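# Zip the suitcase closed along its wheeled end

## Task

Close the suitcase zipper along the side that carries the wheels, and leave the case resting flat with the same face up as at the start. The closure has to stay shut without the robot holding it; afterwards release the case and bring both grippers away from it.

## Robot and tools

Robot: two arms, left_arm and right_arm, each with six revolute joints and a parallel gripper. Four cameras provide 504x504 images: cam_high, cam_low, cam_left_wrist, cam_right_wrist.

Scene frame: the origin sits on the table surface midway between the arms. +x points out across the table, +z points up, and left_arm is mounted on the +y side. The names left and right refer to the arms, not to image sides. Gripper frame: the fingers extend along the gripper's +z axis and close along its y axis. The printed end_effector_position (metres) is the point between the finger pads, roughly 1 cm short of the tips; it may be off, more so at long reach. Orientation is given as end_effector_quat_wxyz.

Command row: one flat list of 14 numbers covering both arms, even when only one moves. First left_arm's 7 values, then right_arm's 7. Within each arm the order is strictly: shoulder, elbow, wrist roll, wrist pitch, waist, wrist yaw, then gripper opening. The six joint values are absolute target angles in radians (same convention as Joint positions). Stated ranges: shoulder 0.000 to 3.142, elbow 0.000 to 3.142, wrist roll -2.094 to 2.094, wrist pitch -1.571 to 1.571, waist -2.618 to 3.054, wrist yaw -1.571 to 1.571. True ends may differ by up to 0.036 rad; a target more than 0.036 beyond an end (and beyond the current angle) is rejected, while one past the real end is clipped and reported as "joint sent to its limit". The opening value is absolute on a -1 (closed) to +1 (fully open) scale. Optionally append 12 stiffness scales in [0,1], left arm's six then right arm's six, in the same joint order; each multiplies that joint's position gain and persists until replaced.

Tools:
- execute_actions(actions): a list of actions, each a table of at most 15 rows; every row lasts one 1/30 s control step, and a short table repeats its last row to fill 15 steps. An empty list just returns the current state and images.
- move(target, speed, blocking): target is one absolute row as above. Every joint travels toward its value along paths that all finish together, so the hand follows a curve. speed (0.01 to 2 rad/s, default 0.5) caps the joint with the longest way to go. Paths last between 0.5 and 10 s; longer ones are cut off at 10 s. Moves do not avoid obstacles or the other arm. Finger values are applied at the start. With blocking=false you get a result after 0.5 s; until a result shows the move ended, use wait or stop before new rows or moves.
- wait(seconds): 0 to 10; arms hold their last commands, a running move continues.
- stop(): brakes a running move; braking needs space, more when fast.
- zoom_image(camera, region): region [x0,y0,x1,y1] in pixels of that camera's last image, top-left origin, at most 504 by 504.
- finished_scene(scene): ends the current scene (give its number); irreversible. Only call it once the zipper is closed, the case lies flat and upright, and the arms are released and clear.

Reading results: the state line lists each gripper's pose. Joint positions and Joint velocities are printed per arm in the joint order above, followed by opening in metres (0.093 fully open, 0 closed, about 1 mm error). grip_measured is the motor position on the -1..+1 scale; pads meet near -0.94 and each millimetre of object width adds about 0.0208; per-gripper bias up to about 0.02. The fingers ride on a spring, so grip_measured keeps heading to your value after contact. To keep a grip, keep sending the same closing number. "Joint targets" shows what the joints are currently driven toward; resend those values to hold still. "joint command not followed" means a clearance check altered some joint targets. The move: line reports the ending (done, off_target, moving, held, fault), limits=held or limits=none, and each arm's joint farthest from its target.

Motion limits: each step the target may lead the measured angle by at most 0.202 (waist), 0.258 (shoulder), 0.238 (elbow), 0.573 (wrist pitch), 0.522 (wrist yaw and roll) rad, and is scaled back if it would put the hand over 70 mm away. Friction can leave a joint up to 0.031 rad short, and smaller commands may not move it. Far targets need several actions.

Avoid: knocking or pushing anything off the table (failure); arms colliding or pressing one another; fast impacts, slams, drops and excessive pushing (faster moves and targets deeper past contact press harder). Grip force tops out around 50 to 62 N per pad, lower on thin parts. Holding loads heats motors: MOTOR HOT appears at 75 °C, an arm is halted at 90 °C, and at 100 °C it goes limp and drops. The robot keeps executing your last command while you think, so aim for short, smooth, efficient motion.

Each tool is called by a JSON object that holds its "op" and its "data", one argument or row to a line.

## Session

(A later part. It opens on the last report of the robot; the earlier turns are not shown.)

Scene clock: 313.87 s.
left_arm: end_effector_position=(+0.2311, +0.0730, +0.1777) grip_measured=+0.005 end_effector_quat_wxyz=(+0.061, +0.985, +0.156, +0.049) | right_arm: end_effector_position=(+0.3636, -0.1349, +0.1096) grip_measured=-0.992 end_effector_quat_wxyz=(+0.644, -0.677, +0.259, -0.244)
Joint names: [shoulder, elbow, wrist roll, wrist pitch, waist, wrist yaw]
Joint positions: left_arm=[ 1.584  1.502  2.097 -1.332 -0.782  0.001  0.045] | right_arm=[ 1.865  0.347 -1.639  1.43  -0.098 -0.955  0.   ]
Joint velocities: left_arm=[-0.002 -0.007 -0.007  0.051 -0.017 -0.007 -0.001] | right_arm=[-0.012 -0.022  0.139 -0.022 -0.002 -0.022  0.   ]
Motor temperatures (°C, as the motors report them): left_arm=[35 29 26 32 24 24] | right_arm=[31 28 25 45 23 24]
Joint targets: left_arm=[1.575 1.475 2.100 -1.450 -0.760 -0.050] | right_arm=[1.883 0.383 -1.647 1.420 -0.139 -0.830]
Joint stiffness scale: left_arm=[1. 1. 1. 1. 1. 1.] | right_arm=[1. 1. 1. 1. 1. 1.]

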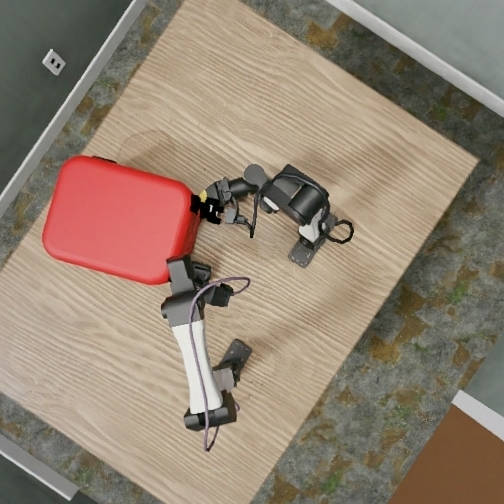

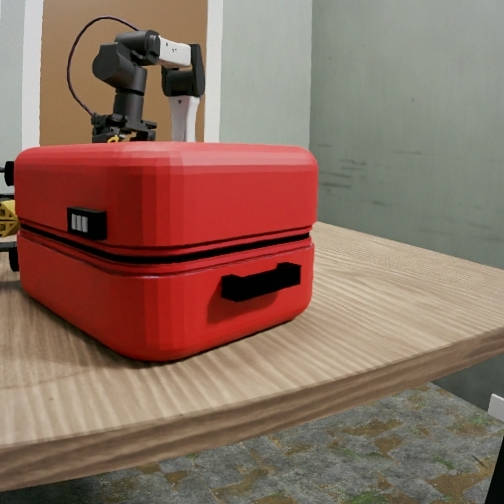

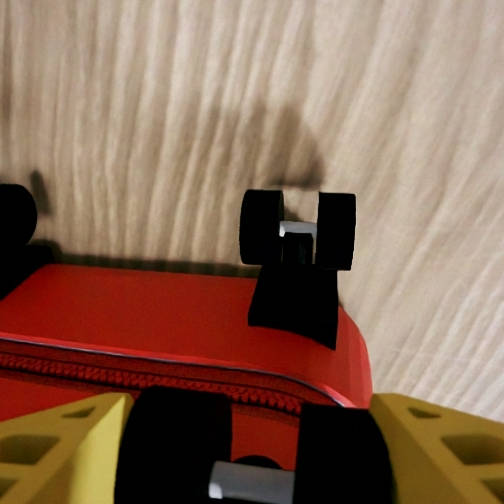

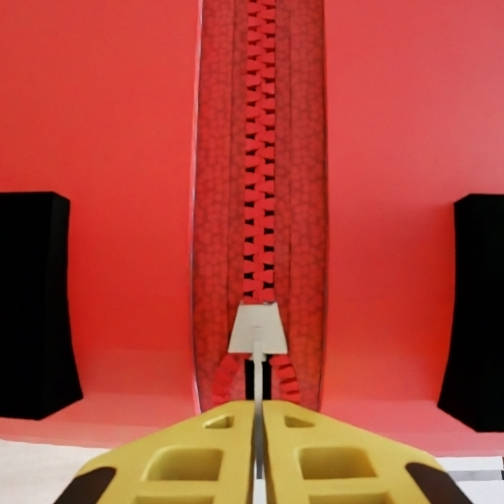

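{"op": "execute_actions", "data": {
  "actions": [
    [[1.575,1.475,2.10,-1.45,-0.76,-0.05,-0.2,1.887,0.391,-1.647,1.416,-0.146,-0.835,-1],[1.575,1.475,2.10,-1.45,-0.76,-0.05,-0.2,1.887,0.391,-1.647,1.416,-0.146,-0.835,-1],[1.575,1.475,2.10,-1.45,-0.76,-0.05,-0.2,1.887,0.391,-1.647,1.416,-0.146,-0.835,-1],[1.575,1.475,2.10,-1.45,-0.76,-0.05,-0.2,1.887,0.391,-1.647,1.416,-0.146,-0.835,-1],[1.575,1.475,2.10,-1.45,-0.76,-0.05,-0.2,1.891,0.40,-1.647,1.411,-0.154,-0.84,-1],[1.575,1.475,2.10,-1.45,-0.76,-0.05,-0.2,1.891,0.40,-1.647,1.411,-0.154,-0.84,-1],[1.575,1.475,2.10,-1.45,-0.76,-0.05,-0.2,1.891,0.40,-1.647,1.411,-0.154,-0.84,-1],[1.575,1.475,2.10,-1.45,-0.76,-0.05,-0.2,1.891,0.40,-1.647,1.411,-0.154,-0.84,-1],[1.575,1.475,2.10,-1.45,-0.76,-0.05,-0.2,1.895,0.408,-1.647,1.407,-0.161,-0.845,-1]]
  ]
}}

Scene clock: 315.33 s.
left_arm: end_effector_position=(+0.2311, +0.0730, +0.1777) grip_measured=+0.005 end_effector_quat_wxyz=(+0.061, +0.985, +0.156, +0.049) | right_arm: end_effector_position=(+0.3646, -0.1353, +0.1096) grip_measured=-0.992 end_effector_quat_wxyz=(+0.649, -0.680, +0.250, -0.233)
Joint names: [shoulder, elbow, wrist roll, wrist pitch, waist, wrist yaw]
Joint positions: left_arm=[ 1.584  1.502  2.097 -1.332 -0.782  0.001  0.045] | right_arm=[ 1.877  0.369 -1.639  1.417 -0.11  -0.998  0.   ]
Joint velocities: left_arm=[ 0.007 -0.007 -0.007 -0.051  0.007 -0.037  0.   ] | right_arm=[ 0.012 -0.012 -0.022  0.037 -0.012 -0.007  0.   ]
Motor temperatures (°C, as the motors report them): left_arm=[35 29 26 32 24 24] | right_arm=[31 28 25 45 23 24]
Joint targets: left_arm=[1.575 1.475 2.100 -1.450 -0.760 -0.050] | right_arm=[1.895 0.408 -1.647 1.407 -0.161 -0.845]
Joint stiffness scale: left_arm=[1. 1. 1. 1. 1. 1.] | right_arm=[1. 1. 1. 1. 1. 1.]

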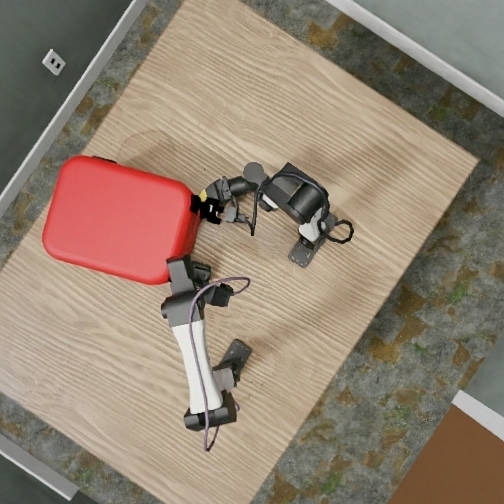

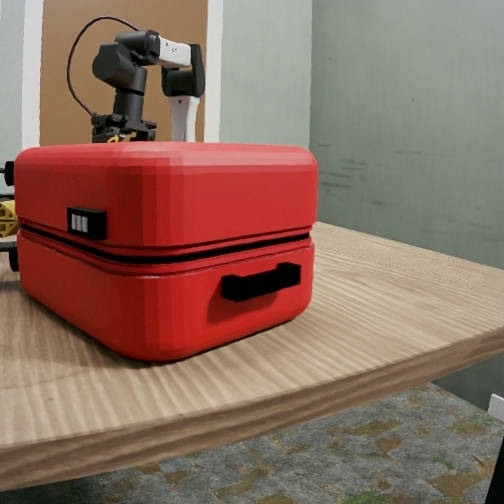

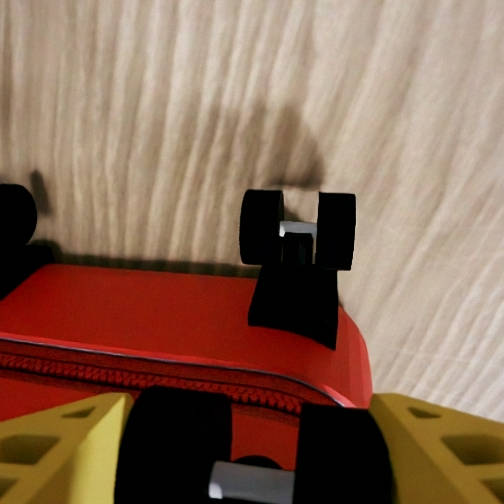

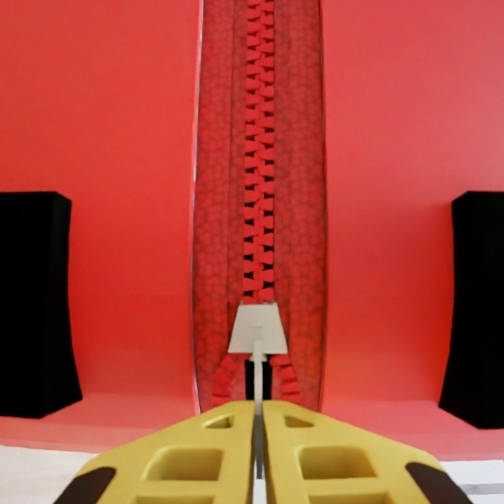

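{"op": "zoom_image", "data": {
  "camera": "cam_right_wrist",
  "region": [190, 280, 340, 430]
}}

{"op": "zoom_image", "data": {
  "camera": "cam_low",
  "region": [0, 160, 120, 280]
}}

{"op": "zoom_image", "data": {
  "camera": "cam_high",
  "region": [150, 150, 270, 270]
}}

Region (190, 280, 340, 430) of cam_right_wrist's 504x504 image, scaled by 3.360, with more detail than that image has.

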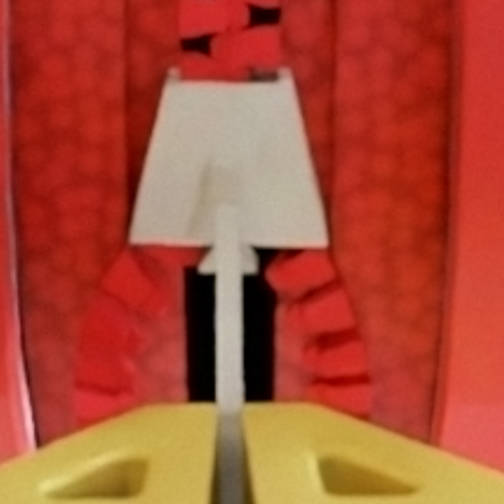

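Region (0, 160, 120, 280) of cam_low's 504x504 image, scaled by 4.200, with more detail than that image has.

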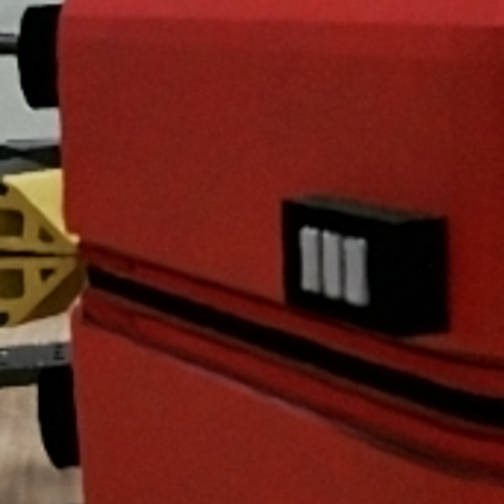

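Region (150, 150, 270, 270) of cam_high's 504x504 image, scaled by 4.200, with more detail than that image has.

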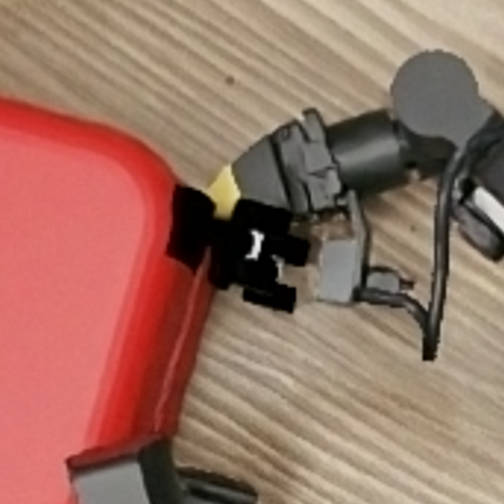

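{"op": "execute_actions", "data": {
  "actions": [
    [[1.575,1.475,2.10,-1.45,-0.76,-0.05,-0.2,1.896,0.409,-1.647,1.406,-0.166,-0.845,-1],[1.575,1.475,2.10,-1.45,-0.76,-0.05,-0.2,1.896,0.409,-1.647,1.406,-0.166,-0.845,-1],[1.575,1.475,2.10,-1.45,-0.76,-0.05,-0.2,1.896,0.409,-1.647,1.406,-0.166,-0.845,-1],[1.575,1.475,2.10,-1.45,-0.76,-0.05,-0.2,1.897,0.41,-1.647,1.405,-0.172,-0.845,-1],[1.575,1.475,2.10,-1.45,-0.76,-0.05,-0.2,1.897,0.41,-1.647,1.405,-0.172,-0.845,-1],[1.575,1.475,2.10,-1.45,-0.76,-0.05,-0.2,1.897,0.41,-1.647,1.405,-0.172,-0.845,-1],[1.575,1.475,2.10,-1.45,-0.76,-0.05,-0.2,1.898,0.411,-1.647,1.404,-0.178,-0.845,-1],[1.575,1.475,2.10,-1.45,-0.76,-0.05,-0.2,1.898,0.411,-1.647,1.404,-0.178,-0.845,-1],[1.575,1.475,2.10,-1.45,-0.76,-0.05,-0.2,1.898,0.411,-1.647,1.404,-0.178,-0.845,-1],[1.575,1.475,2.10,-1.45,-0.76,-0.05,-0.2,1.899,0.412,-1.647,1.403,-0.184,-0.845,-1]]
  ]
}}

Scene clock: 317.60 s.
left_arm: end_effector_position=(+0.2311, +0.0730, +0.1777) grip_measured=+0.005 end_effector_quat_wxyz=(+0.061, +0.985, +0.156, +0.049) | right_arm: end_effector_position=(+0.3732, -0.1482, +0.1096) grip_measured=-0.992 end_effector_quat_wxyz=(+0.642, -0.674, +0.267, -0.249)
Joint names: [shoulder, elbow, wrist roll, wrist pitch, waist, wrist yaw]
Joint positions: left_arm=[ 1.584  1.502  2.097 -1.332 -0.782  0.001  0.045] | right_arm=[ 1.88   0.383 -1.64   1.405 -0.139 -0.977  0.   ]
Joint velocities: left_arm=[-0.007 -0.017  0.051 -0.037  0.007  0.037 -0.   ] | right_arm=[-0.012  0.017 -0.037 -0.051  0.002  0.051  0.   ]
Motor temperatures (°C, as the motors report them): left_arm=[35 29 26 32 24 24] | right_arm=[31 29 25 45 23 24]
Joint targets: left_arm=[1.575 1.475 2.100 -1.450 -0.760 -0.050] | right_arm=[1.899 0.412 -1.647 1.403 -0.184 -0.845]
Joint stiffness scale: left_arm=[1. 1. 1. 1. 1. 1.] | right_arm=[1. 1. 1. 1. 1. 1.]

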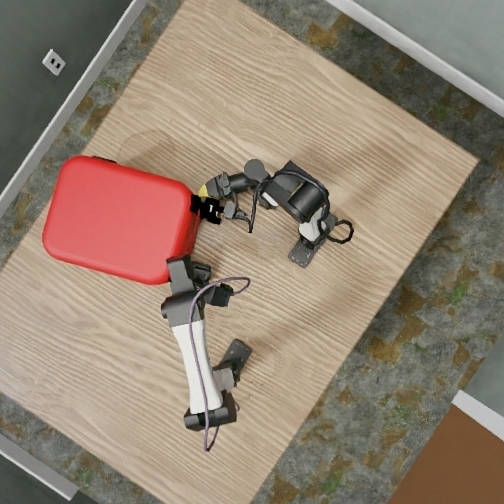

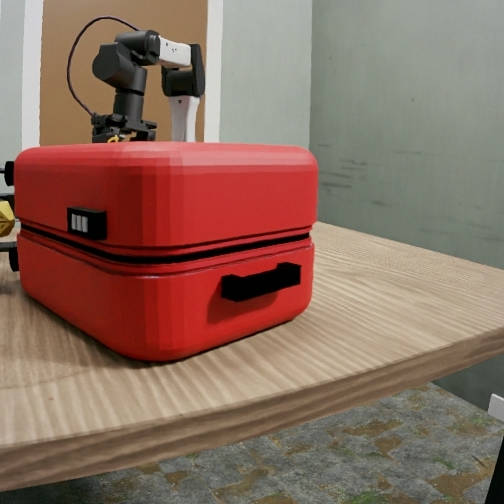

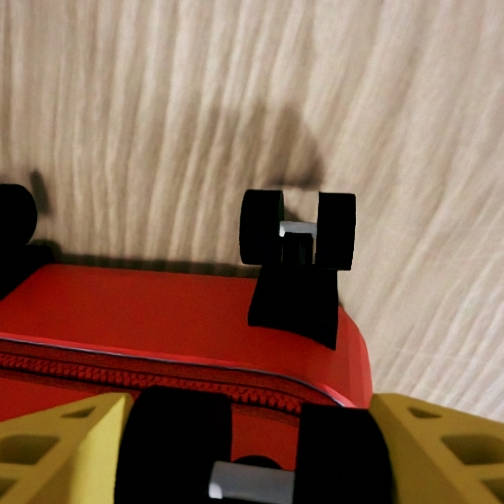

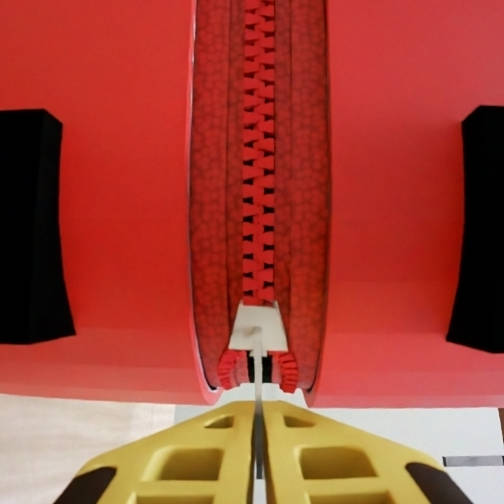

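{"op": "execute_actions", "data": {
  "actions": [
    [[1.575,1.475,2.10,-1.45,-0.76,-0.05,-0.2,1.909,0.43,-1.648,1.396,-0.188,-0.865,-1],[1.575,1.475,2.10,-1.45,-0.76,-0.05,-0.2,1.909,0.43,-1.648,1.396,-0.188,-0.865,-1],[1.575,1.475,2.10,-1.45,-0.76,-0.05,-0.2,1.909,0.43,-1.648,1.396,-0.188,-0.865,-1],[1.575,1.475,2.10,-1.45,-0.76,-0.05,-0.2,1.909,0.43,-1.648,1.396,-0.188,-0.865,-1],[1.575,1.475,2.10,-1.45,-0.76,-0.05,-0.2,1.909,0.43,-1.648,1.396,-0.188,-0.865,-1],[1.575,1.475,2.10,-1.45,-0.76,-0.05,-0.2,1.92,0.449,-1.649,1.389,-0.192,-0.886,-1],[1.575,1.475,2.10,-1.45,-0.76,-0.05,-0.2,1.92,0.449,-1.649,1.389,-0.192,-0.886,-1],[1.575,1.475,2.10,-1.45,-0.76,-0.05,-0.2,1.92,0.449,-1.649,1.389,-0.192,-0.886,-1],[1.575,1.475,2.10,-1.45,-0.76,-0.05,-0.2,1.92,0.449,-1.649,1.389,-0.192,-0.886,-1],[1.575,1.475,2.10,-1.45,-0.76,-0.05,-0.2,1.92,0.449,-1.649,1.389,-0.192,-0.886,-1],[1.575,1.475,2.10,-1.45,-0.76,-0.05,-0.2,1.93,0.467,-1.65,1.382,-0.196,-0.907,-1]],
    [[1.575,1.475,2.10,-1.45,-0.76,-0.05,-0.2,1.94,0.486,-1.651,1.375,-0.2,-0.927,-1]]
  ]
}}

Scene clock: 319.73 s.
left_arm: end_effector_position=(+0.2311, +0.0730, +0.1777) grip_measured=+0.005 end_effector_quat_wxyz=(+0.061, +0.985, +0.156, +0.049) | right_arm: end_effector_position=(+0.3852, -0.1535, +0.1097) grip_measured=-0.992 end_effector_quat_wxyz=(+0.648, -0.677, +0.253, -0.241)
Joint names: [shoulder, elbow, wrist roll, wrist pitch, waist, wrist yaw]
Joint positions: left_arm=[ 1.584  1.502  2.097 -1.332 -0.782  0.001  0.045] | right_arm=[ 1.923  0.453 -1.643  1.384 -0.162 -1.033  0.   ]
Joint velocities: left_arm=[-0.022 -0.012  0.007 -0.051  0.017 -0.022 -0.001] | right_arm=[ 0.002  0.007 -0.051  0.051 -0.002  0.007  0.   ]
Motor temperatures (°C, as the motors report them): left_arm=[35 29 26 31 24 24] | right_arm=[31 29 25 44 23 25]
Joint targets: left_arm=[1.575 1.475 2.100 -1.450 -0.760 -0.050] | right_arm=[1.940 0.486 -1.651 1.375 -0.200 -0.927]
Joint stiffness scale: left_arm=[1. 1. 1. 1. 1. 1.] | right_arm=[1. 1. 1. 1. 1. 1.]

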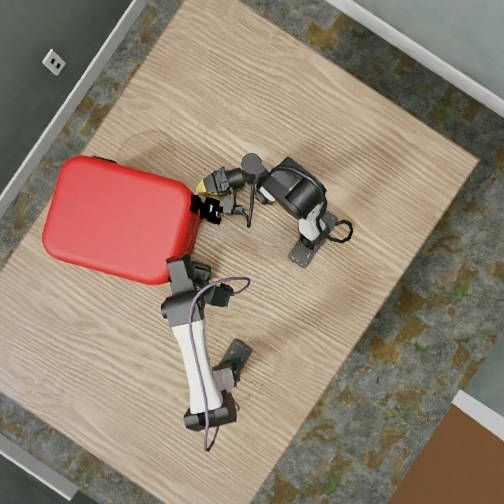

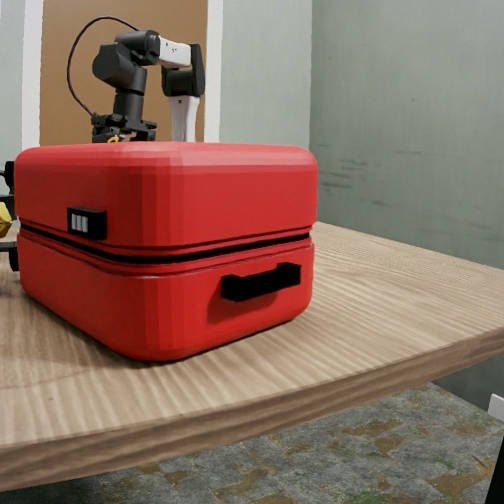

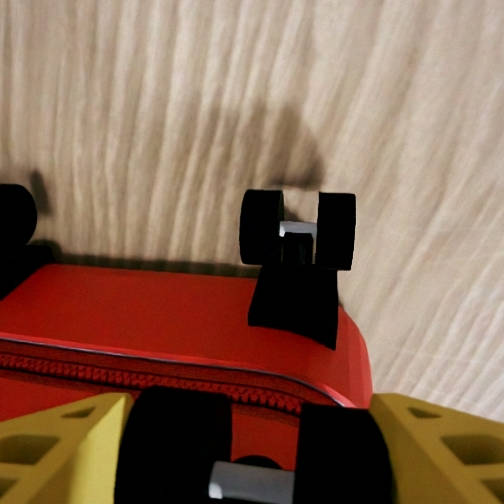

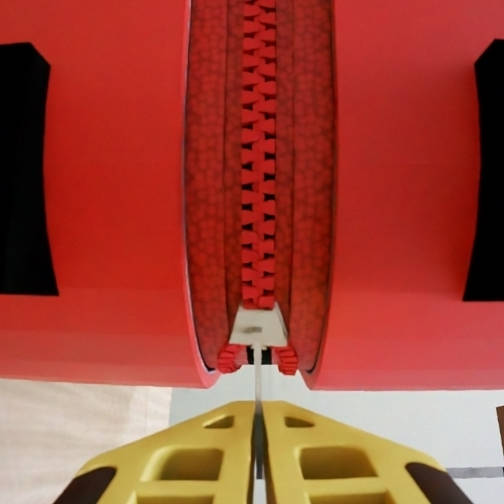

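{"op": "move", "data": {
  "target": [1.575,1.475,2.10,-1.45,-0.76,-0.05,-0.2,2.013,0.622,-1.656,1.315,-0.214,-1.066,-1],
  "speed": 0.15
}}

Scene clock: 322.43 s.
left_arm: end_effector_position=(+0.2338, +0.0741, +0.1776) grip_measured=+0.005 end_effector_quat_wxyz=(+0.060, +0.984, +0.159, +0.054) | right_arm: end_effector_position=(+0.3987, -0.1525, +0.1100) grip_measured=-0.992 end_effector_quat_wxyz=(+0.666, -0.687, +0.210, -0.201)
Joint names: [shoulder, elbow, wrist roll, wrist pitch, waist, wrist yaw]
Joint positions: left_arm=[ 1.584  1.5    2.094 -1.326 -0.778 -0.009  0.045] | right_arm=[ 1.996  0.586 -1.647  1.324 -0.183 -1.179  0.   ]
Joint velocities: left_arm=[-0.022 -0.007  0.007 -0.007  0.002 -0.007  0.002] | right_arm=[ 0.007  0.007  0.022 -0.007 -0.032 -0.022  0.   ]
Motor temperatures (°C, as the motors report them): left_arm=[35 29 26 31 24 24] | right_arm=[32 29 25 44 23 24]
Joint targets: left_arm=[1.575 1.475 2.100 -1.450 -0.760 -0.050] | right_arm=[2.013 0.622 -1.656 1.315 -0.214 -1.066]
Joint stiffness scale: left_arm=[1. 1. 1. 1. 1. 1.] | right_arm=[1. 1. 1. 1. 1. 1.]
move: off_target (left_arm, right_arm); limits=none; left_arm: farthest joint: the wrist pitch, 0.124 radians from its target (0.118 radians at the start); right_arm: farthest joint: the wrist yaw, 0.113 radians from its target (0.033 radians at the start)

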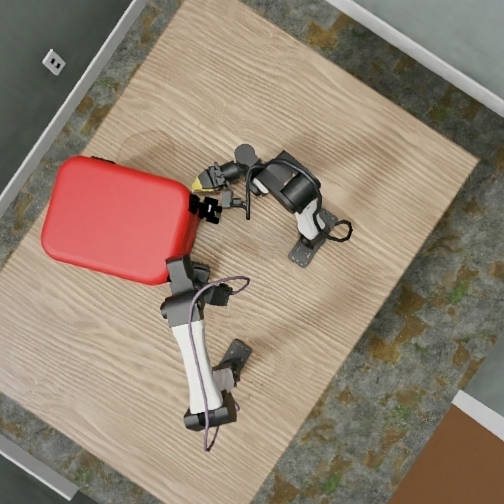

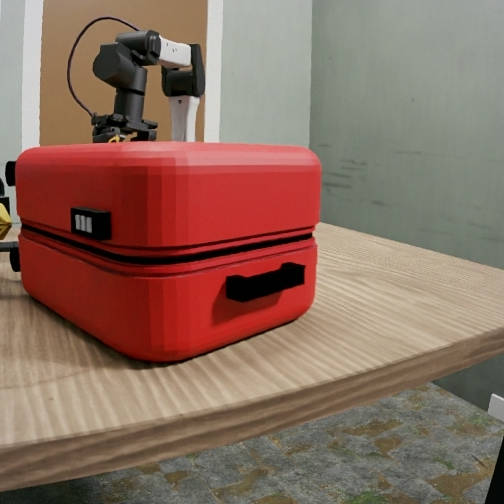

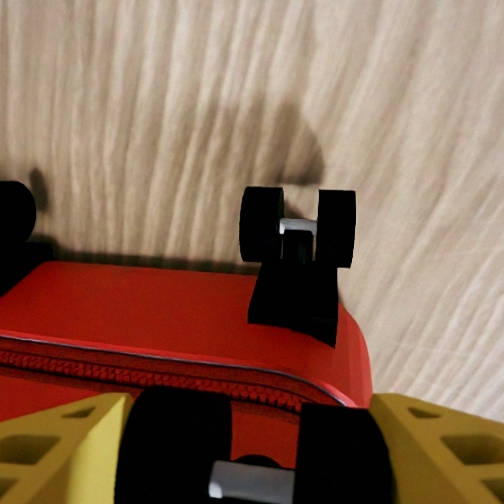

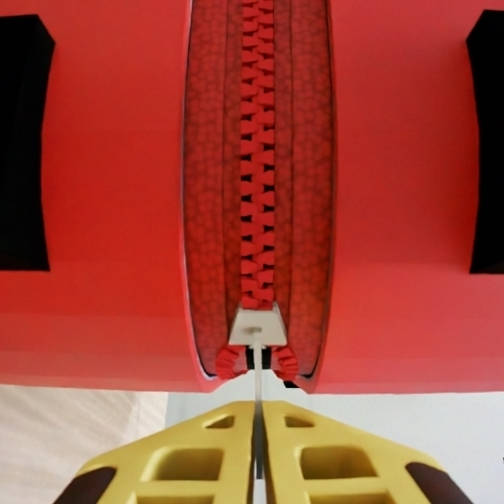

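{"op": "execute_actions", "data": {
  "actions": [
    [[1.575,1.475,2.125,-1.47,-0.785,-0.01,-0.2,2.013,0.622,-1.656,1.315,-0.222,-1.066,-1],[1.575,1.475,2.125,-1.47,-0.785,-0.01,-0.2,2.013,0.622,-1.656,1.315,-0.222,-1.066,-1],[1.575,1.475,2.125,-1.47,-0.785,-0.01,-0.2,2.013,0.622,-1.656,1.315,-0.222,-1.066,-1],[1.575,1.475,2.125,-1.47,-0.785,-0.01,-0.2,2.013,0.622,-1.656,1.315,-0.222,-1.066,-1],[1.575,1.475,2.125,-1.47,-0.785,-0.01,-0.2,2.022,0.639,-1.656,1.307,-0.225,-1.083,-1],[1.575,1.475,2.125,-1.47,-0.785,-0.01,-0.2,2.022,0.639,-1.656,1.307,-0.225,-1.083,-1],[1.575,1.475,2.125,-1.47,-0.785,-0.01,-0.2,2.022,0.639,-1.656,1.307,-0.225,-1.083,-1],[1.575,1.475,2.125,-1.47,-0.785,-0.01,-0.2,2.022,0.639,-1.656,1.307,-0.225,-1.083,-1],[1.575,1.475,2.125,-1.47,-0.785,-0.01,-0.2,2.022,0.639,-1.656,1.307,-0.225,-1.083,-1],[1.575,1.475,2.125,-1.47,-0.785,-0.01,-0.2,2.031,0.656,-1.657,1.30,-0.228,-1.10,-1]],
    [[1.575,1.475,2.125,-1.47,-0.785,-0.01,-0.2,2.04,0.673,-1.658,1.292,-0.231,-1.117,-1],[1.575,1.475,2.125,-1.47,-0.785,-0.01,-0.2,2.04,0.673,-1.658,1.292,-0.231,-1.117,-1],[1.575,1.475,2.125,-1.47,-0.785,-0.01,-0.2,2.04,0.673,-1.658,1.292,-0.231,-1.117,-1],[1.575,1.475,2.125,-1.47,-0.785,-0.01,-0.2,2.04,0.673,-1.658,1.292,-0.231,-1.117,-1],[1.575,1.475,2.125,-1.47,-0.785,-0.01,-0.2,2.04,0.673,-1.658,1.292,-0.231,-1.117,-1],[1.575,1.475,2.125,-1.47,-0.785,-0.01,-0.2,2.04,0.673,-1.658,1.292,-0.231,-1.117,-1],[1.575,1.475,2.125,-1.47,-0.785,-0.01,-0.2,2.049,0.69,-1.658,1.285,-0.234,-1.134,-1]]
  ]
}}

Scene clock: 324.73 s.
left_arm: end_effector_position=(+0.2336, +0.0740, +0.1776) grip_measured=+0.005 end_effector_quat_wxyz=(+0.060, +0.984, +0.159, +0.054) | right_arm: end_effector_position=(+0.4060, -0.1553, +0.1100) grip_measured=-0.992 end_effector_quat_wxyz=(+0.673, -0.691, +0.191, -0.184)
Joint names: [shoulder, elbow, wrist roll, wrist pitch, waist, wrist yaw]
Joint positions: left_arm=[ 1.584  1.5    2.094 -1.326 -0.778 -0.008  0.045] | right_arm=[ 2.032  0.654 -1.65   1.292 -0.197 -1.246  0.   ]
Joint velocities: left_arm=[ 0.002 -0.002  0.007  0.022 -0.012 -0.037 -0.   ] | right_arm=[ 0.017 -0.002 -0.037  0.007  0.002 -0.037  0.   ]
Motor temperatures (°C, as the motors report them): left_arm=[35 29 26 31 24 24] | right_arm=[32 29 25 44 23 25]
Joint targets: left_arm=[1.575 1.475 2.100 -1.470 -0.785 -0.010] | right_arm=[2.049 0.690 -1.658 1.285 -0.234 -1.134]
Joint stiffness scale: left_arm=[1. 1. 1. 1. 1. 1.] | right_arm=[1. 1. 1. 1. 1. 1.]
joint sent to its limit (left arm) — the command would take the wrist roll past its upper limit, so that joint was sent only as far as its limit.

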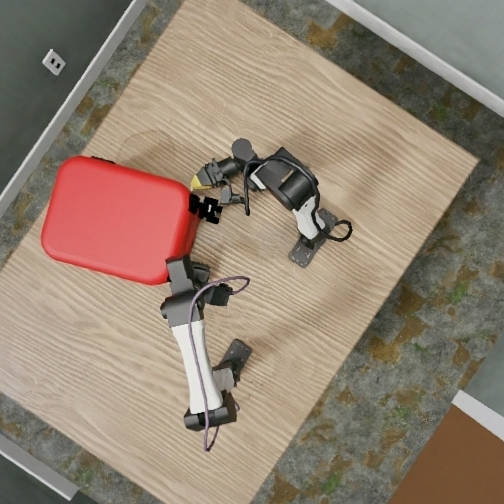

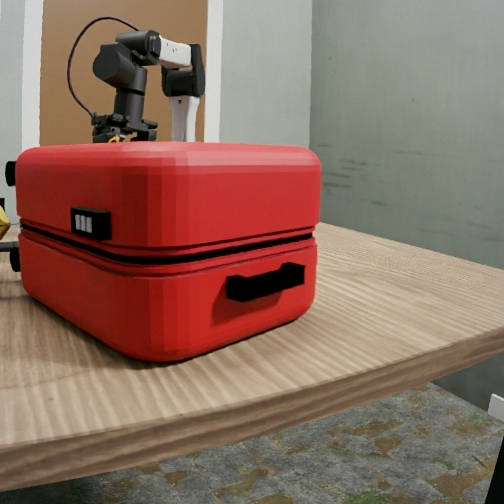

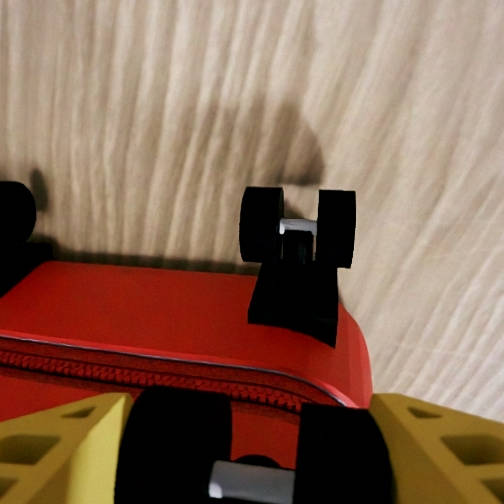

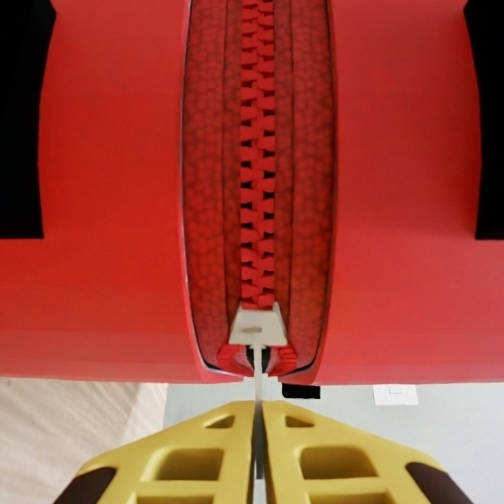

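{"op": "execute_actions", "data": {
  "actions": [
    [[1.575,1.475,2.1,-1.47,-0.785,-0.01,-0.2,2.054,0.699,-1.658,1.281,-0.234,-1.141,-1],[1.575,1.475,2.1,-1.47,-0.785,-0.01,-0.2,2.054,0.699,-1.658,1.281,-0.234,-1.141,-1],[1.575,1.475,2.1,-1.47,-0.785,-0.01,-0.2,2.058,0.708,-1.658,1.276,-0.234,-1.148,-1],[1.575,1.475,2.1,-1.47,-0.785,-0.01,-0.2,2.058,0.708,-1.658,1.276,-0.234,-1.148,-1],[1.575,1.475,2.1,-1.47,-0.785,-0.01,-0.2,2.063,0.717,-1.658,1.272,-0.234,-1.155,-1],[1.575,1.475,2.1,-1.47,-0.785,-0.01,-0.2,2.063,0.717,-1.658,1.272,-0.234,-1.155,-1],[1.575,1.475,2.1,-1.47,-0.785,-0.01,-0.2,2.068,0.726,-1.658,1.267,-0.234,-1.162,-1],[1.575,1.475,2.1,-1.47,-0.785,-0.01,-0.2,2.068,0.726,-1.658,1.267,-0.234,-1.162,-1],[1.575,1.475,2.1,-1.47,-0.785,-0.01,-0.2,2.072,0.735,-1.659,1.263,-0.234,-1.169,-1],[1.575,1.475,2.1,-1.47,-0.785,-0.01,-0.2,2.072,0.735,-1.659,1.263,-0.234,-1.169,-1],[1.575,1.475,2.1,-1.47,-0.785,-0.01,-0.2,2.077,0.744,-1.659,1.259,-0.234,-1.176,-1],[1.575,1.475,2.1,-1.47,-0.785,-0.01,-0.2,2.077,0.744,-1.659,1.259,-0.234,-1.176,-1],[1.575,1.475,2.1,-1.47,-0.785,-0.01,-0.2,2.081,0.753,-1.659,1.254,-0.234,-1.183,-1]],
    [[1.575,1.475,2.1,-1.47,-0.785,-0.01,-0.2,2.086,0.762,-1.66,1.25,-0.234,-1.19,-1],[1.575,1.475,2.1,-1.47,-0.785,-0.01,-0.2,2.086,0.762,-1.66,1.25,-0.234,-1.19,-1],[1.575,1.475,2.1,-1.47,-0.785,-0.01,-0.2,2.091,0.771,-1.66,1.246,-0.234,-1.197,-1],[1.575,1.475,2.1,-1.47,-0.785,-0.01,-0.2,2.091,0.771,-1.66,1.246,-0.234,-1.197,-1],[1.575,1.475,2.1,-1.47,-0.785,-0.01,-0.2,2.095,0.78,-1.66,1.241,-0.234,-1.204,-1],[1.575,1.475,2.1,-1.47,-0.785,-0.01,-0.2,2.095,0.78,-1.66,1.241,-0.234,-1.204,-1],[1.575,1.475,2.1,-1.47,-0.785,-0.01,-0.2,2.1,0.789,-1.66,1.237,-0.234,-1.21,-1],[1.575,1.475,2.1,-1.47,-0.785,-0.01,-0.2,2.1,0.789,-1.66,1.237,-0.234,-1.21,-1],[1.575,1.475,2.1,-1.47,-0.785,-0.01,-0.2,2.105,0.798,-1.66,1.232,-0.234,-1.217,-1],[1.575,1.475,2.1,-1.47,-0.785,-0.01,-0.2,2.105,0.798,-1.66,1.232,-0.234,-1.217,-1],[1.575,1.475,2.1,-1.47,-0.785,-0.01,-0.2,2.109,0.807,-1.66,1.228,-0.234,-1.224,-1],[1.575,1.475,2.1,-1.47,-0.785,-0.01,-0.2,2.109,0.807,-1.66,1.228,-0.234,-1.224,-1],[1.575,1.475,2.1,-1.47,-0.785,-0.01,-0.2,2.114,0.816,-1.661,1.224,-0.234,-1.231,-1]]
  ]
}}

Scene clock: 327.33 s.
left_arm: end_effector_position=(+0.2336, +0.0740, +0.1776) grip_measured=+0.005 end_effector_quat_wxyz=(+0.060, +0.984, +0.159, +0.054) | right_arm: end_effector_position=(+0.4203, -0.1561, +0.1101) grip_measured=-0.992 end_effector_quat_wxyz=(+0.683, -0.696, +0.159, -0.156)
Joint names: [shoulder, elbow, wrist roll, wrist pitch, waist, wrist yaw]
Joint positions: left_arm=[ 1.584  1.5    2.094 -1.326 -0.778 -0.008  0.045] | right_arm=[ 2.096  0.777 -1.652  1.235 -0.203 -1.339  0.   ]
Joint velocities: left_arm=[ 0.012 -0.002 -0.007  0.007 -0.002  0.051 -0.001] | right_arm=[ 0.037  0.1   -0.037 -0.007 -0.037 -0.081  0.   ]
Motor temperatures (°C, as the motors report them): left_arm=[35 29 26 31 24 24] | right_arm=[32 30 25 44 23 25]
Joint targets: left_arm=[1.575 1.475 2.100 -1.470 -0.785 -0.010] | right_arm=[2.114 0.816 -1.661 1.224 -0.234 -1.231]
Joint stiffness scale: left_arm=[1. 1. 1. 1. 1. 1.] | right_arm=[1. 1. 1. 1. 1. 1.]

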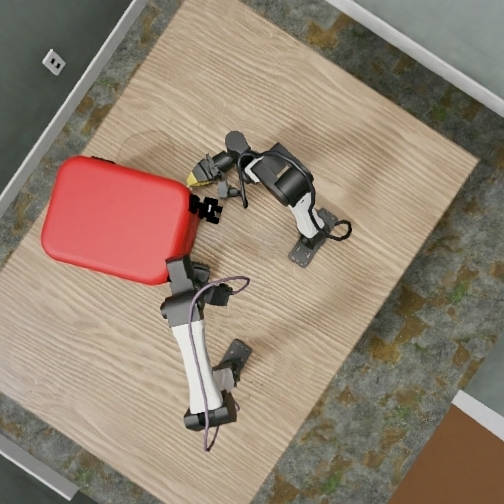

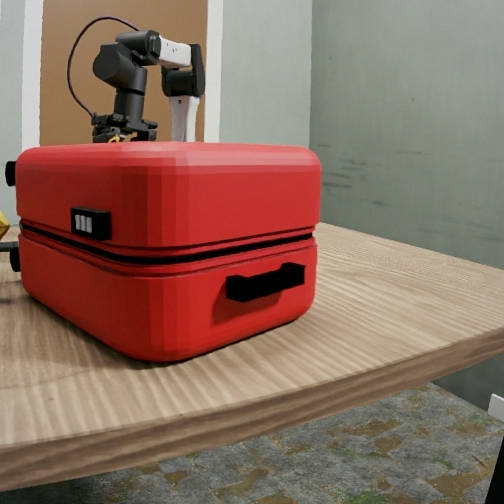

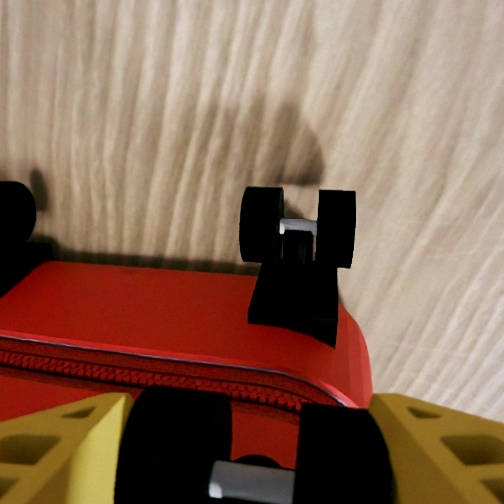

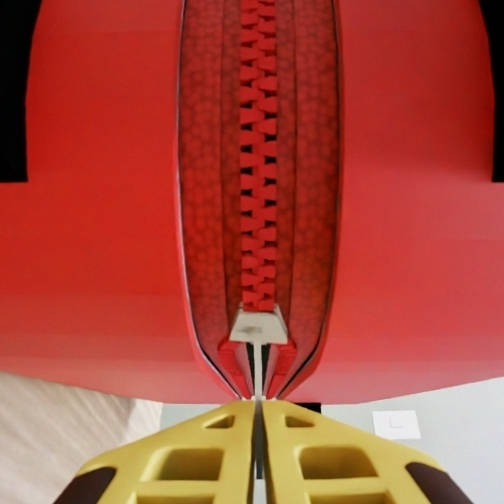

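{"op": "zoom_image", "data": {
  "camera": "cam_right_wrist",
  "region": [200, 300, 320, 420]
}}

{"op": "zoom_image", "data": {
  "camera": "cam_low",
  "region": [0, 190, 80, 270]
}}

Region (200, 300, 320, 420) of cam_right_wrist's 504x504 image, scaled by 4.200, with more detail than that image has.

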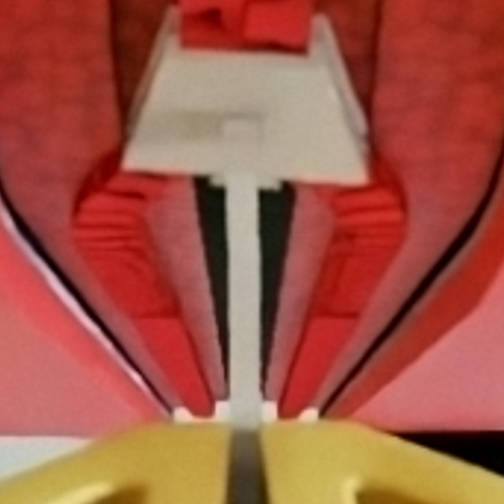

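Region (0, 190, 80, 270) of cam_low's 504x504 image, scaled by 6.300, with more detail than that image has.

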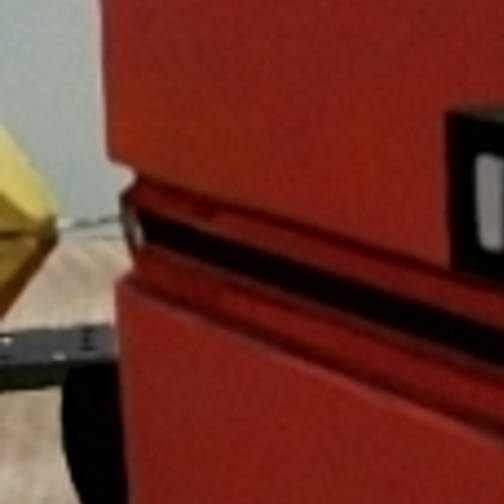

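{"op": "execute_actions", "data": {
  "actions": [
    [[1.575,1.475,2.1,-1.47,-0.785,-0.01,-0.2,2.122,0.832,-1.661,1.216,-0.231,-1.239,-1],[1.575,1.475,2.1,-1.47,-0.785,-0.01,-0.2,2.122,0.832,-1.661,1.216,-0.231,-1.239,-1],[1.575,1.475,2.1,-1.47,-0.785,-0.01,-0.2,2.122,0.832,-1.661,1.216,-0.231,-1.239,-1],[1.575,1.475,2.1,-1.47,-0.785,-0.01,-0.2,2.13,0.848,-1.661,1.208,-0.227,-1.247,-1],[1.575,1.475,2.1,-1.47,-0.785,-0.01,-0.2,2.13,0.848,-1.661,1.208,-0.227,-1.247,-1],[1.575,1.475,2.1,-1.47,-0.785,-0.01,-0.2,2.13,0.848,-1.661,1.208,-0.227,-1.247,-1],[1.575,1.475,2.1,-1.47,-0.785,-0.01,-0.2,2.13,0.848,-1.661,1.208,-0.227,-1.247,-1],[1.575,1.475,2.1,-1.47,-0.785,-0.01,-0.2,2.138,0.865,-1.661,1.2,-0.224,-1.255,-1],[1.575,1.475,2.1,-1.47,-0.785,-0.01,-0.2,2.138,0.865,-1.661,1.2,-0.224,-1.255,-1],[1.575,1.475,2.1,-1.47,-0.785,-0.01,-0.2,2.138,0.865,-1.661,1.2,-0.224,-1.255,-1],[1.575,1.475,2.1,-1.47,-0.785,-0.01,-0.2,2.138,0.865,-1.661,1.2,-0.224,-1.255,-1],[1.575,1.475,2.1,-1.47,-0.785,-0.01,-0.2,2.146,0.881,-1.661,1.192,-0.221,-1.263,-1]],
    [[1.575,1.475,2.1,-1.47,-0.785,-0.01,-0.2,2.154,0.897,-1.662,1.184,-0.218,-1.271,-1],[1.575,1.475,2.1,-1.47,-0.785,-0.01,-0.2,2.154,0.897,-1.662,1.184,-0.218,-1.271,-1],[1.575,1.475,2.1,-1.47,-0.785,-0.01,-0.2,2.154,0.897,-1.662,1.184,-0.218,-1.271,-1],[1.575,1.475,2.1,-1.47,-0.785,-0.01,-0.2,2.154,0.897,-1.662,1.184,-0.218,-1.271,-1],[1.575,1.475,2.1,-1.47,-0.785,-0.01,-0.2,2.162,0.913,-1.662,1.176,-0.214,-1.279,-1],[1.575,1.475,2.1,-1.47,-0.785,-0.01,-0.2,2.162,0.913,-1.662,1.176,-0.214,-1.279,-1],[1.575,1.475,2.1,-1.47,-0.785,-0.01,-0.2,2.162,0.913,-1.662,1.176,-0.214,-1.279,-1],[1.575,1.475,2.1,-1.47,-0.785,-0.01,-0.2,2.162,0.913,-1.662,1.176,-0.214,-1.279,-1],[1.575,1.475,2.1,-1.47,-0.785,-0.01,-0.2,2.17,0.929,-1.662,1.168,-0.211,-1.287,-1],[1.575,1.475,2.1,-1.47,-0.785,-0.01,-0.2,2.17,0.929,-1.662,1.168,-0.211,-1.287,-1],[1.575,1.475,2.1,-1.47,-0.785,-0.01,-0.2,2.17,0.929,-1.662,1.168,-0.211,-1.287,-1],[1.575,1.475,2.1,-1.47,-0.785,-0.01,-0.2,2.178,0.946,-1.662,1.16,-0.208,-1.295,-1]]
  ]
}}

Scene clock: 329.77 s.
left_arm: end_effector_position=(+0.2336, +0.0740, +0.1776) grip_measured=+0.005 end_effector_quat_wxyz=(+0.060, +0.984, +0.159, +0.054) | right_arm: end_effector_position=(+0.4367, -0.1556, +0.1105) grip_measured=-0.992 end_effector_quat_wxyz=(+0.690, -0.700, +0.131, -0.130)
Joint names: [shoulder, elbow, wrist roll, wrist pitch, waist, wrist yaw]
Joint positions: left_arm=[ 1.584  1.5    2.094 -1.326 -0.778 -0.008  0.045] | right_arm=[ 2.161  0.907 -1.654  1.171 -0.199 -1.413  0.   ]
Joint velocities: left_arm=[-0.022  0.022  0.022  0.007 -0.007  0.022  0.001] | right_arm=[ 0.017  0.061  0.066 -0.11  -0.007  0.037  0.   ]
Motor temperatures (°C, as the motors report them): left_arm=[35 29 26 31 24 24] | right_arm=[32 30 25 43 23 25]
Joint targets: left_arm=[1.575 1.475 2.100 -1.470 -0.785 -0.010] | right_arm=[2.178 0.946 -1.662 1.160 -0.208 -1.295]
Joint stiffness scale: left_arm=[1. 1. 1. 1. 1. 1.] | right_arm=[1. 1. 1. 1. 1. 1.]

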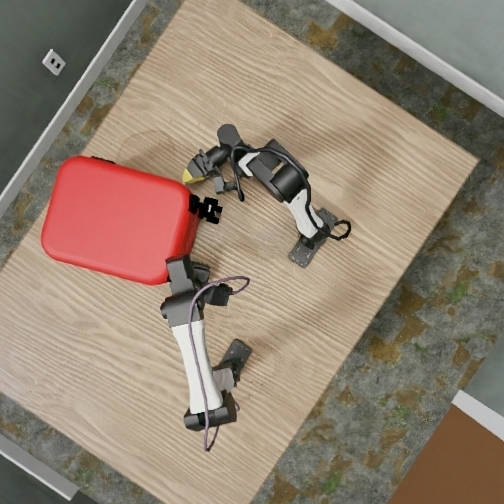

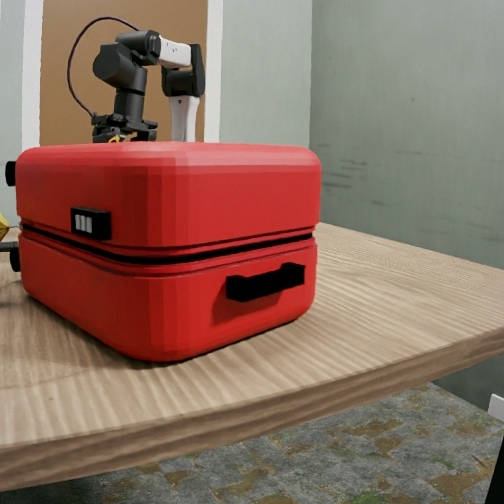

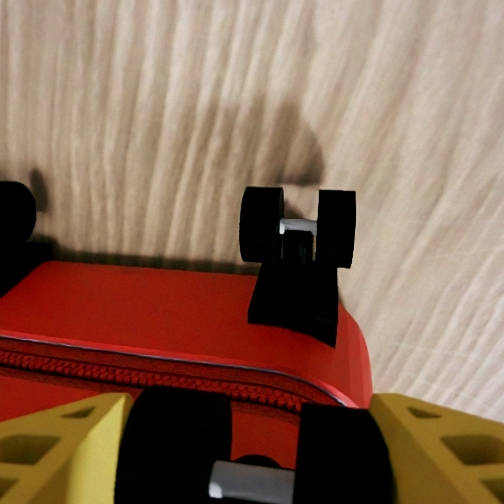

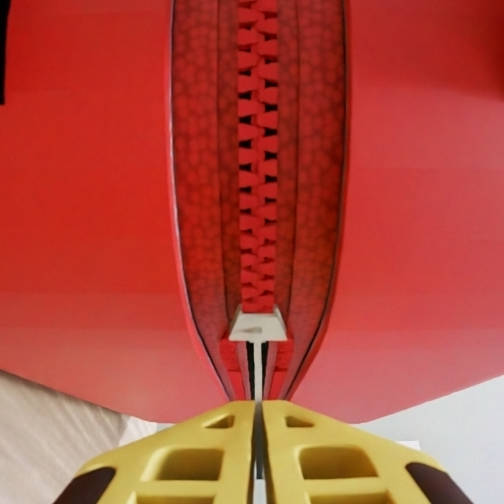

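{"op": "zoom_image", "data": {
  "camera": "cam_right_wrist",
  "region": [200, 300, 320, 420]
}}

{"op": "zoom_image", "data": {
  "camera": "cam_low",
  "region": [0, 190, 80, 270]
}}

Region (200, 300, 320, 420) of cam_right_wrist's 504x504 image, scaled by 4.200, with more detail than that image has.

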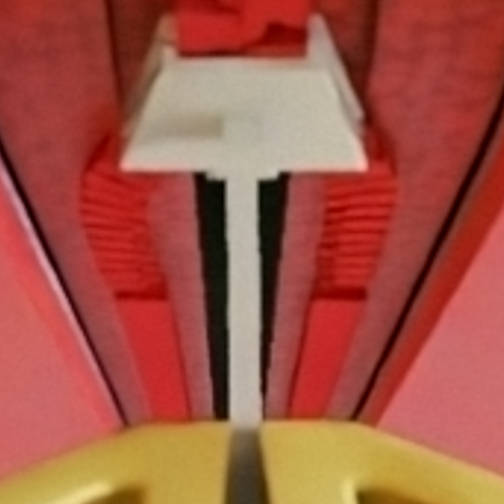

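Region (0, 190, 80, 270) of cam_low's 504x504 image, scaled by 6.300, with more detail than that image has.

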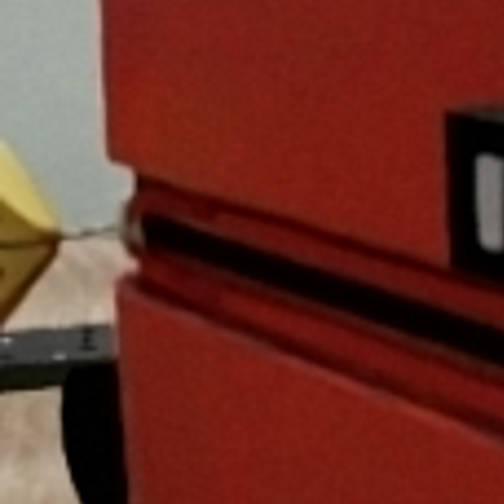

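{"op": "execute_actions", "data": {
  "actions": [
    [[1.575,1.475,2.1,-1.47,-0.785,-0.01,-0.2,2.186,0.962,-1.662,1.152,-0.196,-1.294,-1],[1.575,1.475,2.1,-1.47,-0.785,-0.01,-0.2,2.186,0.962,-1.662,1.152,-0.196,-1.294,-1],[1.575,1.475,2.1,-1.47,-0.785,-0.01,-0.2,2.186,0.962,-1.662,1.152,-0.196,-1.294,-1],[1.575,1.475,2.1,-1.47,-0.785,-0.01,-0.2,2.186,0.962,-1.662,1.152,-0.196,-1.294,-1],[1.575,1.475,2.1,-1.47,-0.785,-0.01,-0.2,2.186,0.962,-1.662,1.152,-0.196,-1.294,-1],[1.575,1.475,2.1,-1.47,-0.785,-0.01,-0.2,2.194,0.979,-1.662,1.143,-0.189,-1.293,-1],[1.575,1.475,2.1,-1.47,-0.785,-0.01,-0.2,2.194,0.979,-1.662,1.143,-0.189,-1.293,-1],[1.575,1.475,2.1,-1.47,-0.785,-0.01,-0.2,2.194,0.979,-1.662,1.143,-0.189,-1.293,-1],[1.575,1.475,2.1,-1.47,-0.785,-0.01,-0.2,2.194,0.979,-1.662,1.143,-0.189,-1.293,-1],[1.575,1.475,2.1,-1.47,-0.785,-0.01,-0.2,2.194,0.979,-1.662,1.143,-0.189,-1.293,-1],[1.575,1.475,2.1,-1.47,-0.785,-0.01,-0.2,2.202,0.995,-1.662,1.135,-0.183,-1.292,-1]],
    [[1.575,1.475,2.1,-1.47,-0.785,-0.01,-0.2,2.21,1.011,-1.662,1.127,-0.178,-1.291,-1],[1.575,1.475,2.1,-1.47,-0.785,-0.01,-0.2,2.21,1.011,-1.662,1.127,-0.178,-1.291,-1],[1.575,1.475,2.1,-1.47,-0.785,-0.01,-0.2,2.21,1.011,-1.662,1.127,-0.178,-1.291,-1],[1.575,1.475,2.1,-1.47,-0.785,-0.01,-0.2,2.21,1.011,-1.662,1.127,-0.178,-1.291,-1],[1.575,1.475,2.1,-1.47,-0.785,-0.01,-0.2,2.21,1.011,-1.662,1.127,-0.178,-1.291,-1],[1.575,1.475,2.1,-1.47,-0.785,-0.01,-0.2,2.218,1.027,-1.662,1.118,-0.174,-1.29,-1],[1.575,1.475,2.1,-1.47,-0.785,-0.01,-0.2,2.218,1.027,-1.662,1.118,-0.174,-1.29,-1],[1.575,1.475,2.1,-1.47,-0.785,-0.01,-0.2,2.218,1.027,-1.662,1.118,-0.174,-1.29,-1],[1.575,1.475,2.1,-1.47,-0.785,-0.01,-0.2,2.218,1.027,-1.662,1.118,-0.174,-1.29,-1],[1.575,1.475,2.1,-1.47,-0.785,-0.01,-0.2,2.218,1.027,-1.662,1.118,-0.174,-1.29,-1],[1.575,1.475,2.1,-1.47,-0.785,-0.01,-0.2,2.226,1.044,-1.662,1.11,-0.169,-1.289,-1]],
    [[1.575,1.475,2.1,-1.47,-0.785,-0.01,-0.2,2.234,1.06,-1.662,1.102,-0.165,-1.288,-1],[1.575,1.475,2.1,-1.47,-0.785,-0.01,-0.2,2.234,1.06,-1.662,1.102,-0.165,-1.288,-1],[1.575,1.475,2.1,-1.47,-0.785,-0.01,-0.2,2.234,1.06,-1.662,1.102,-0.165,-1.288,-1],[1.575,1.475,2.1,-1.47,-0.785,-0.01,-0.2,2.234,1.06,-1.662,1.102,-0.165,-1.288,-1],[1.575,1.475,2.1,-1.47,-0.785,-0.01,-0.2,2.234,1.06,-1.662,1.102,-0.165,-1.288,-1],[1.575,1.475,2.1,-1.47,-0.785,-0.01,-0.2,2.241,1.076,-1.662,1.093,-0.16,-1.287,-1],[1.575,1.475,2.1,-1.47,-0.785,-0.01,-0.2,2.241,1.076,-1.662,1.093,-0.16,-1.287,-1],[1.575,1.475,2.1,-1.47,-0.785,-0.01,-0.2,2.241,1.076,-1.662,1.093,-0.16,-1.287,-1],[1.575,1.475,2.1,-1.47,-0.785,-0.01,-0.2,2.241,1.076,-1.662,1.093,-0.16,-1.287,-1],[1.575,1.475,2.1,-1.47,-0.785,-0.01,-0.2,2.241,1.076,-1.662,1.093,-0.16,-1.287,-1],[1.575,1.475,2.1,-1.47,-0.785,-0.01,-0.2,2.249,1.092,-1.662,1.085,-0.156,-1.286,-1]]
  ]
}}

{"op": "zoom_image", "data": {
  "camera": "cam_right_wrist",
  "region": [200, 300, 320, 420]
}}

Scene clock: 333.13 s.
left_arm: end_effector_position=(+0.2363, +0.0754, +0.1778) grip_measured=+0.005 end_effector_quat_wxyz=(+0.057, +0.981, +0.173, +0.061) | right_arm: end_effector_position=(+0.4621, -0.1414, +0.1109) grip_measured=-0.992 end_effector_quat_wxyz=(+0.694, -0.703, +0.111, -0.112)
Joint names: [shoulder, elbow, wrist roll, wrist pitch, waist, wrist yaw]
Joint positions: left_arm=[ 1.584  1.5    2.069 -1.322 -0.778 -0.024  0.045] | right_arm=[ 2.231  1.056 -1.655  1.094 -0.154 -1.423  0.   ]
Joint velocities: left_arm=[-0.002  0.002 -0.022  0.022  0.002  0.051 -0.   ] | right_arm=[ 0.007  0.022 -0.051 -0.007  0.012 -0.007  0.   ]
Motor temperatures (°C, as the motors report them): left_arm=[36 29 26 31 24 24] | right_arm=[33 30 25 43 23 25]
Joint targets: left_arm=[1.575 1.475 2.100 -1.470 -0.785 -0.010] | right_arm=[2.249 1.092 -1.662 1.085 -0.156 -1.286]
Joint stiffness scale: left_arm=[1. 1. 1. 1. 1. 1.] | right_arm=[1. 1. 1. 1. 1. 1.]

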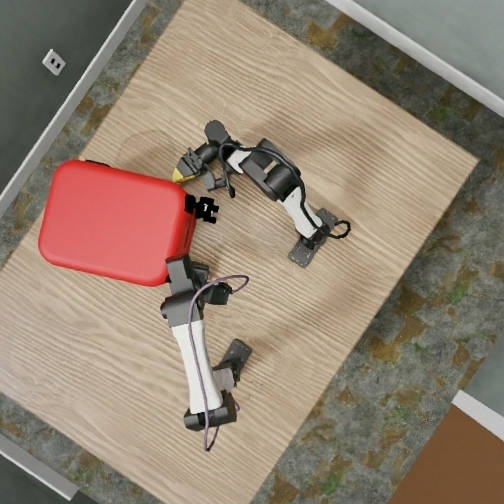

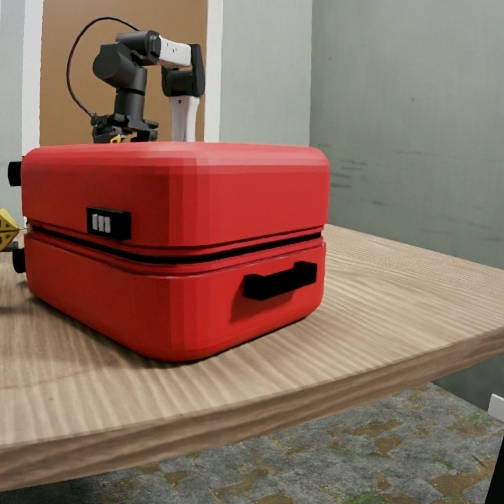

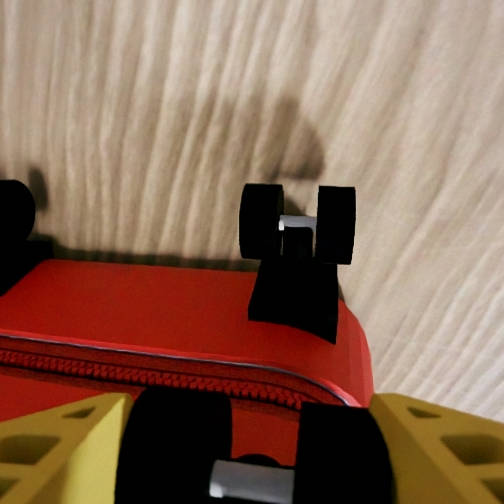

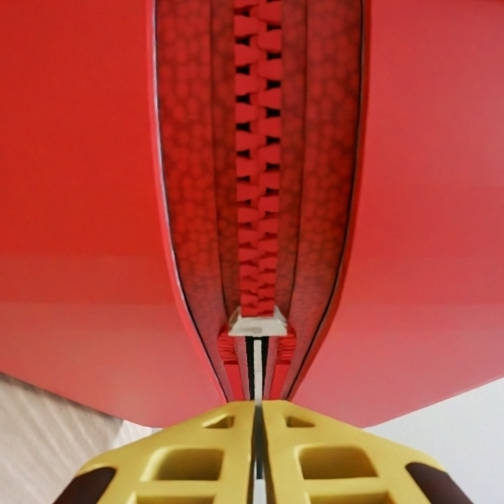

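Region (200, 300, 320, 420) of cam_right_wrist's 504x504 image, scaled by 4.200, with more detail than that image has.

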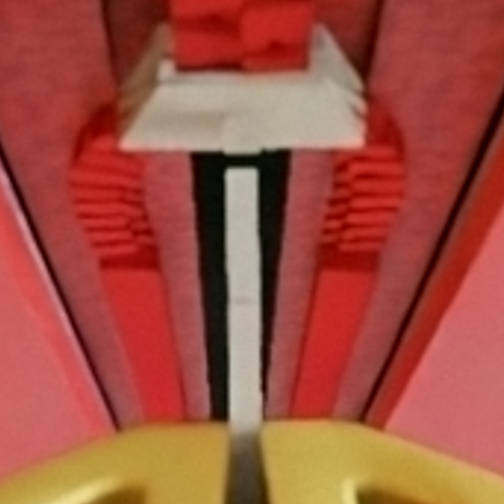

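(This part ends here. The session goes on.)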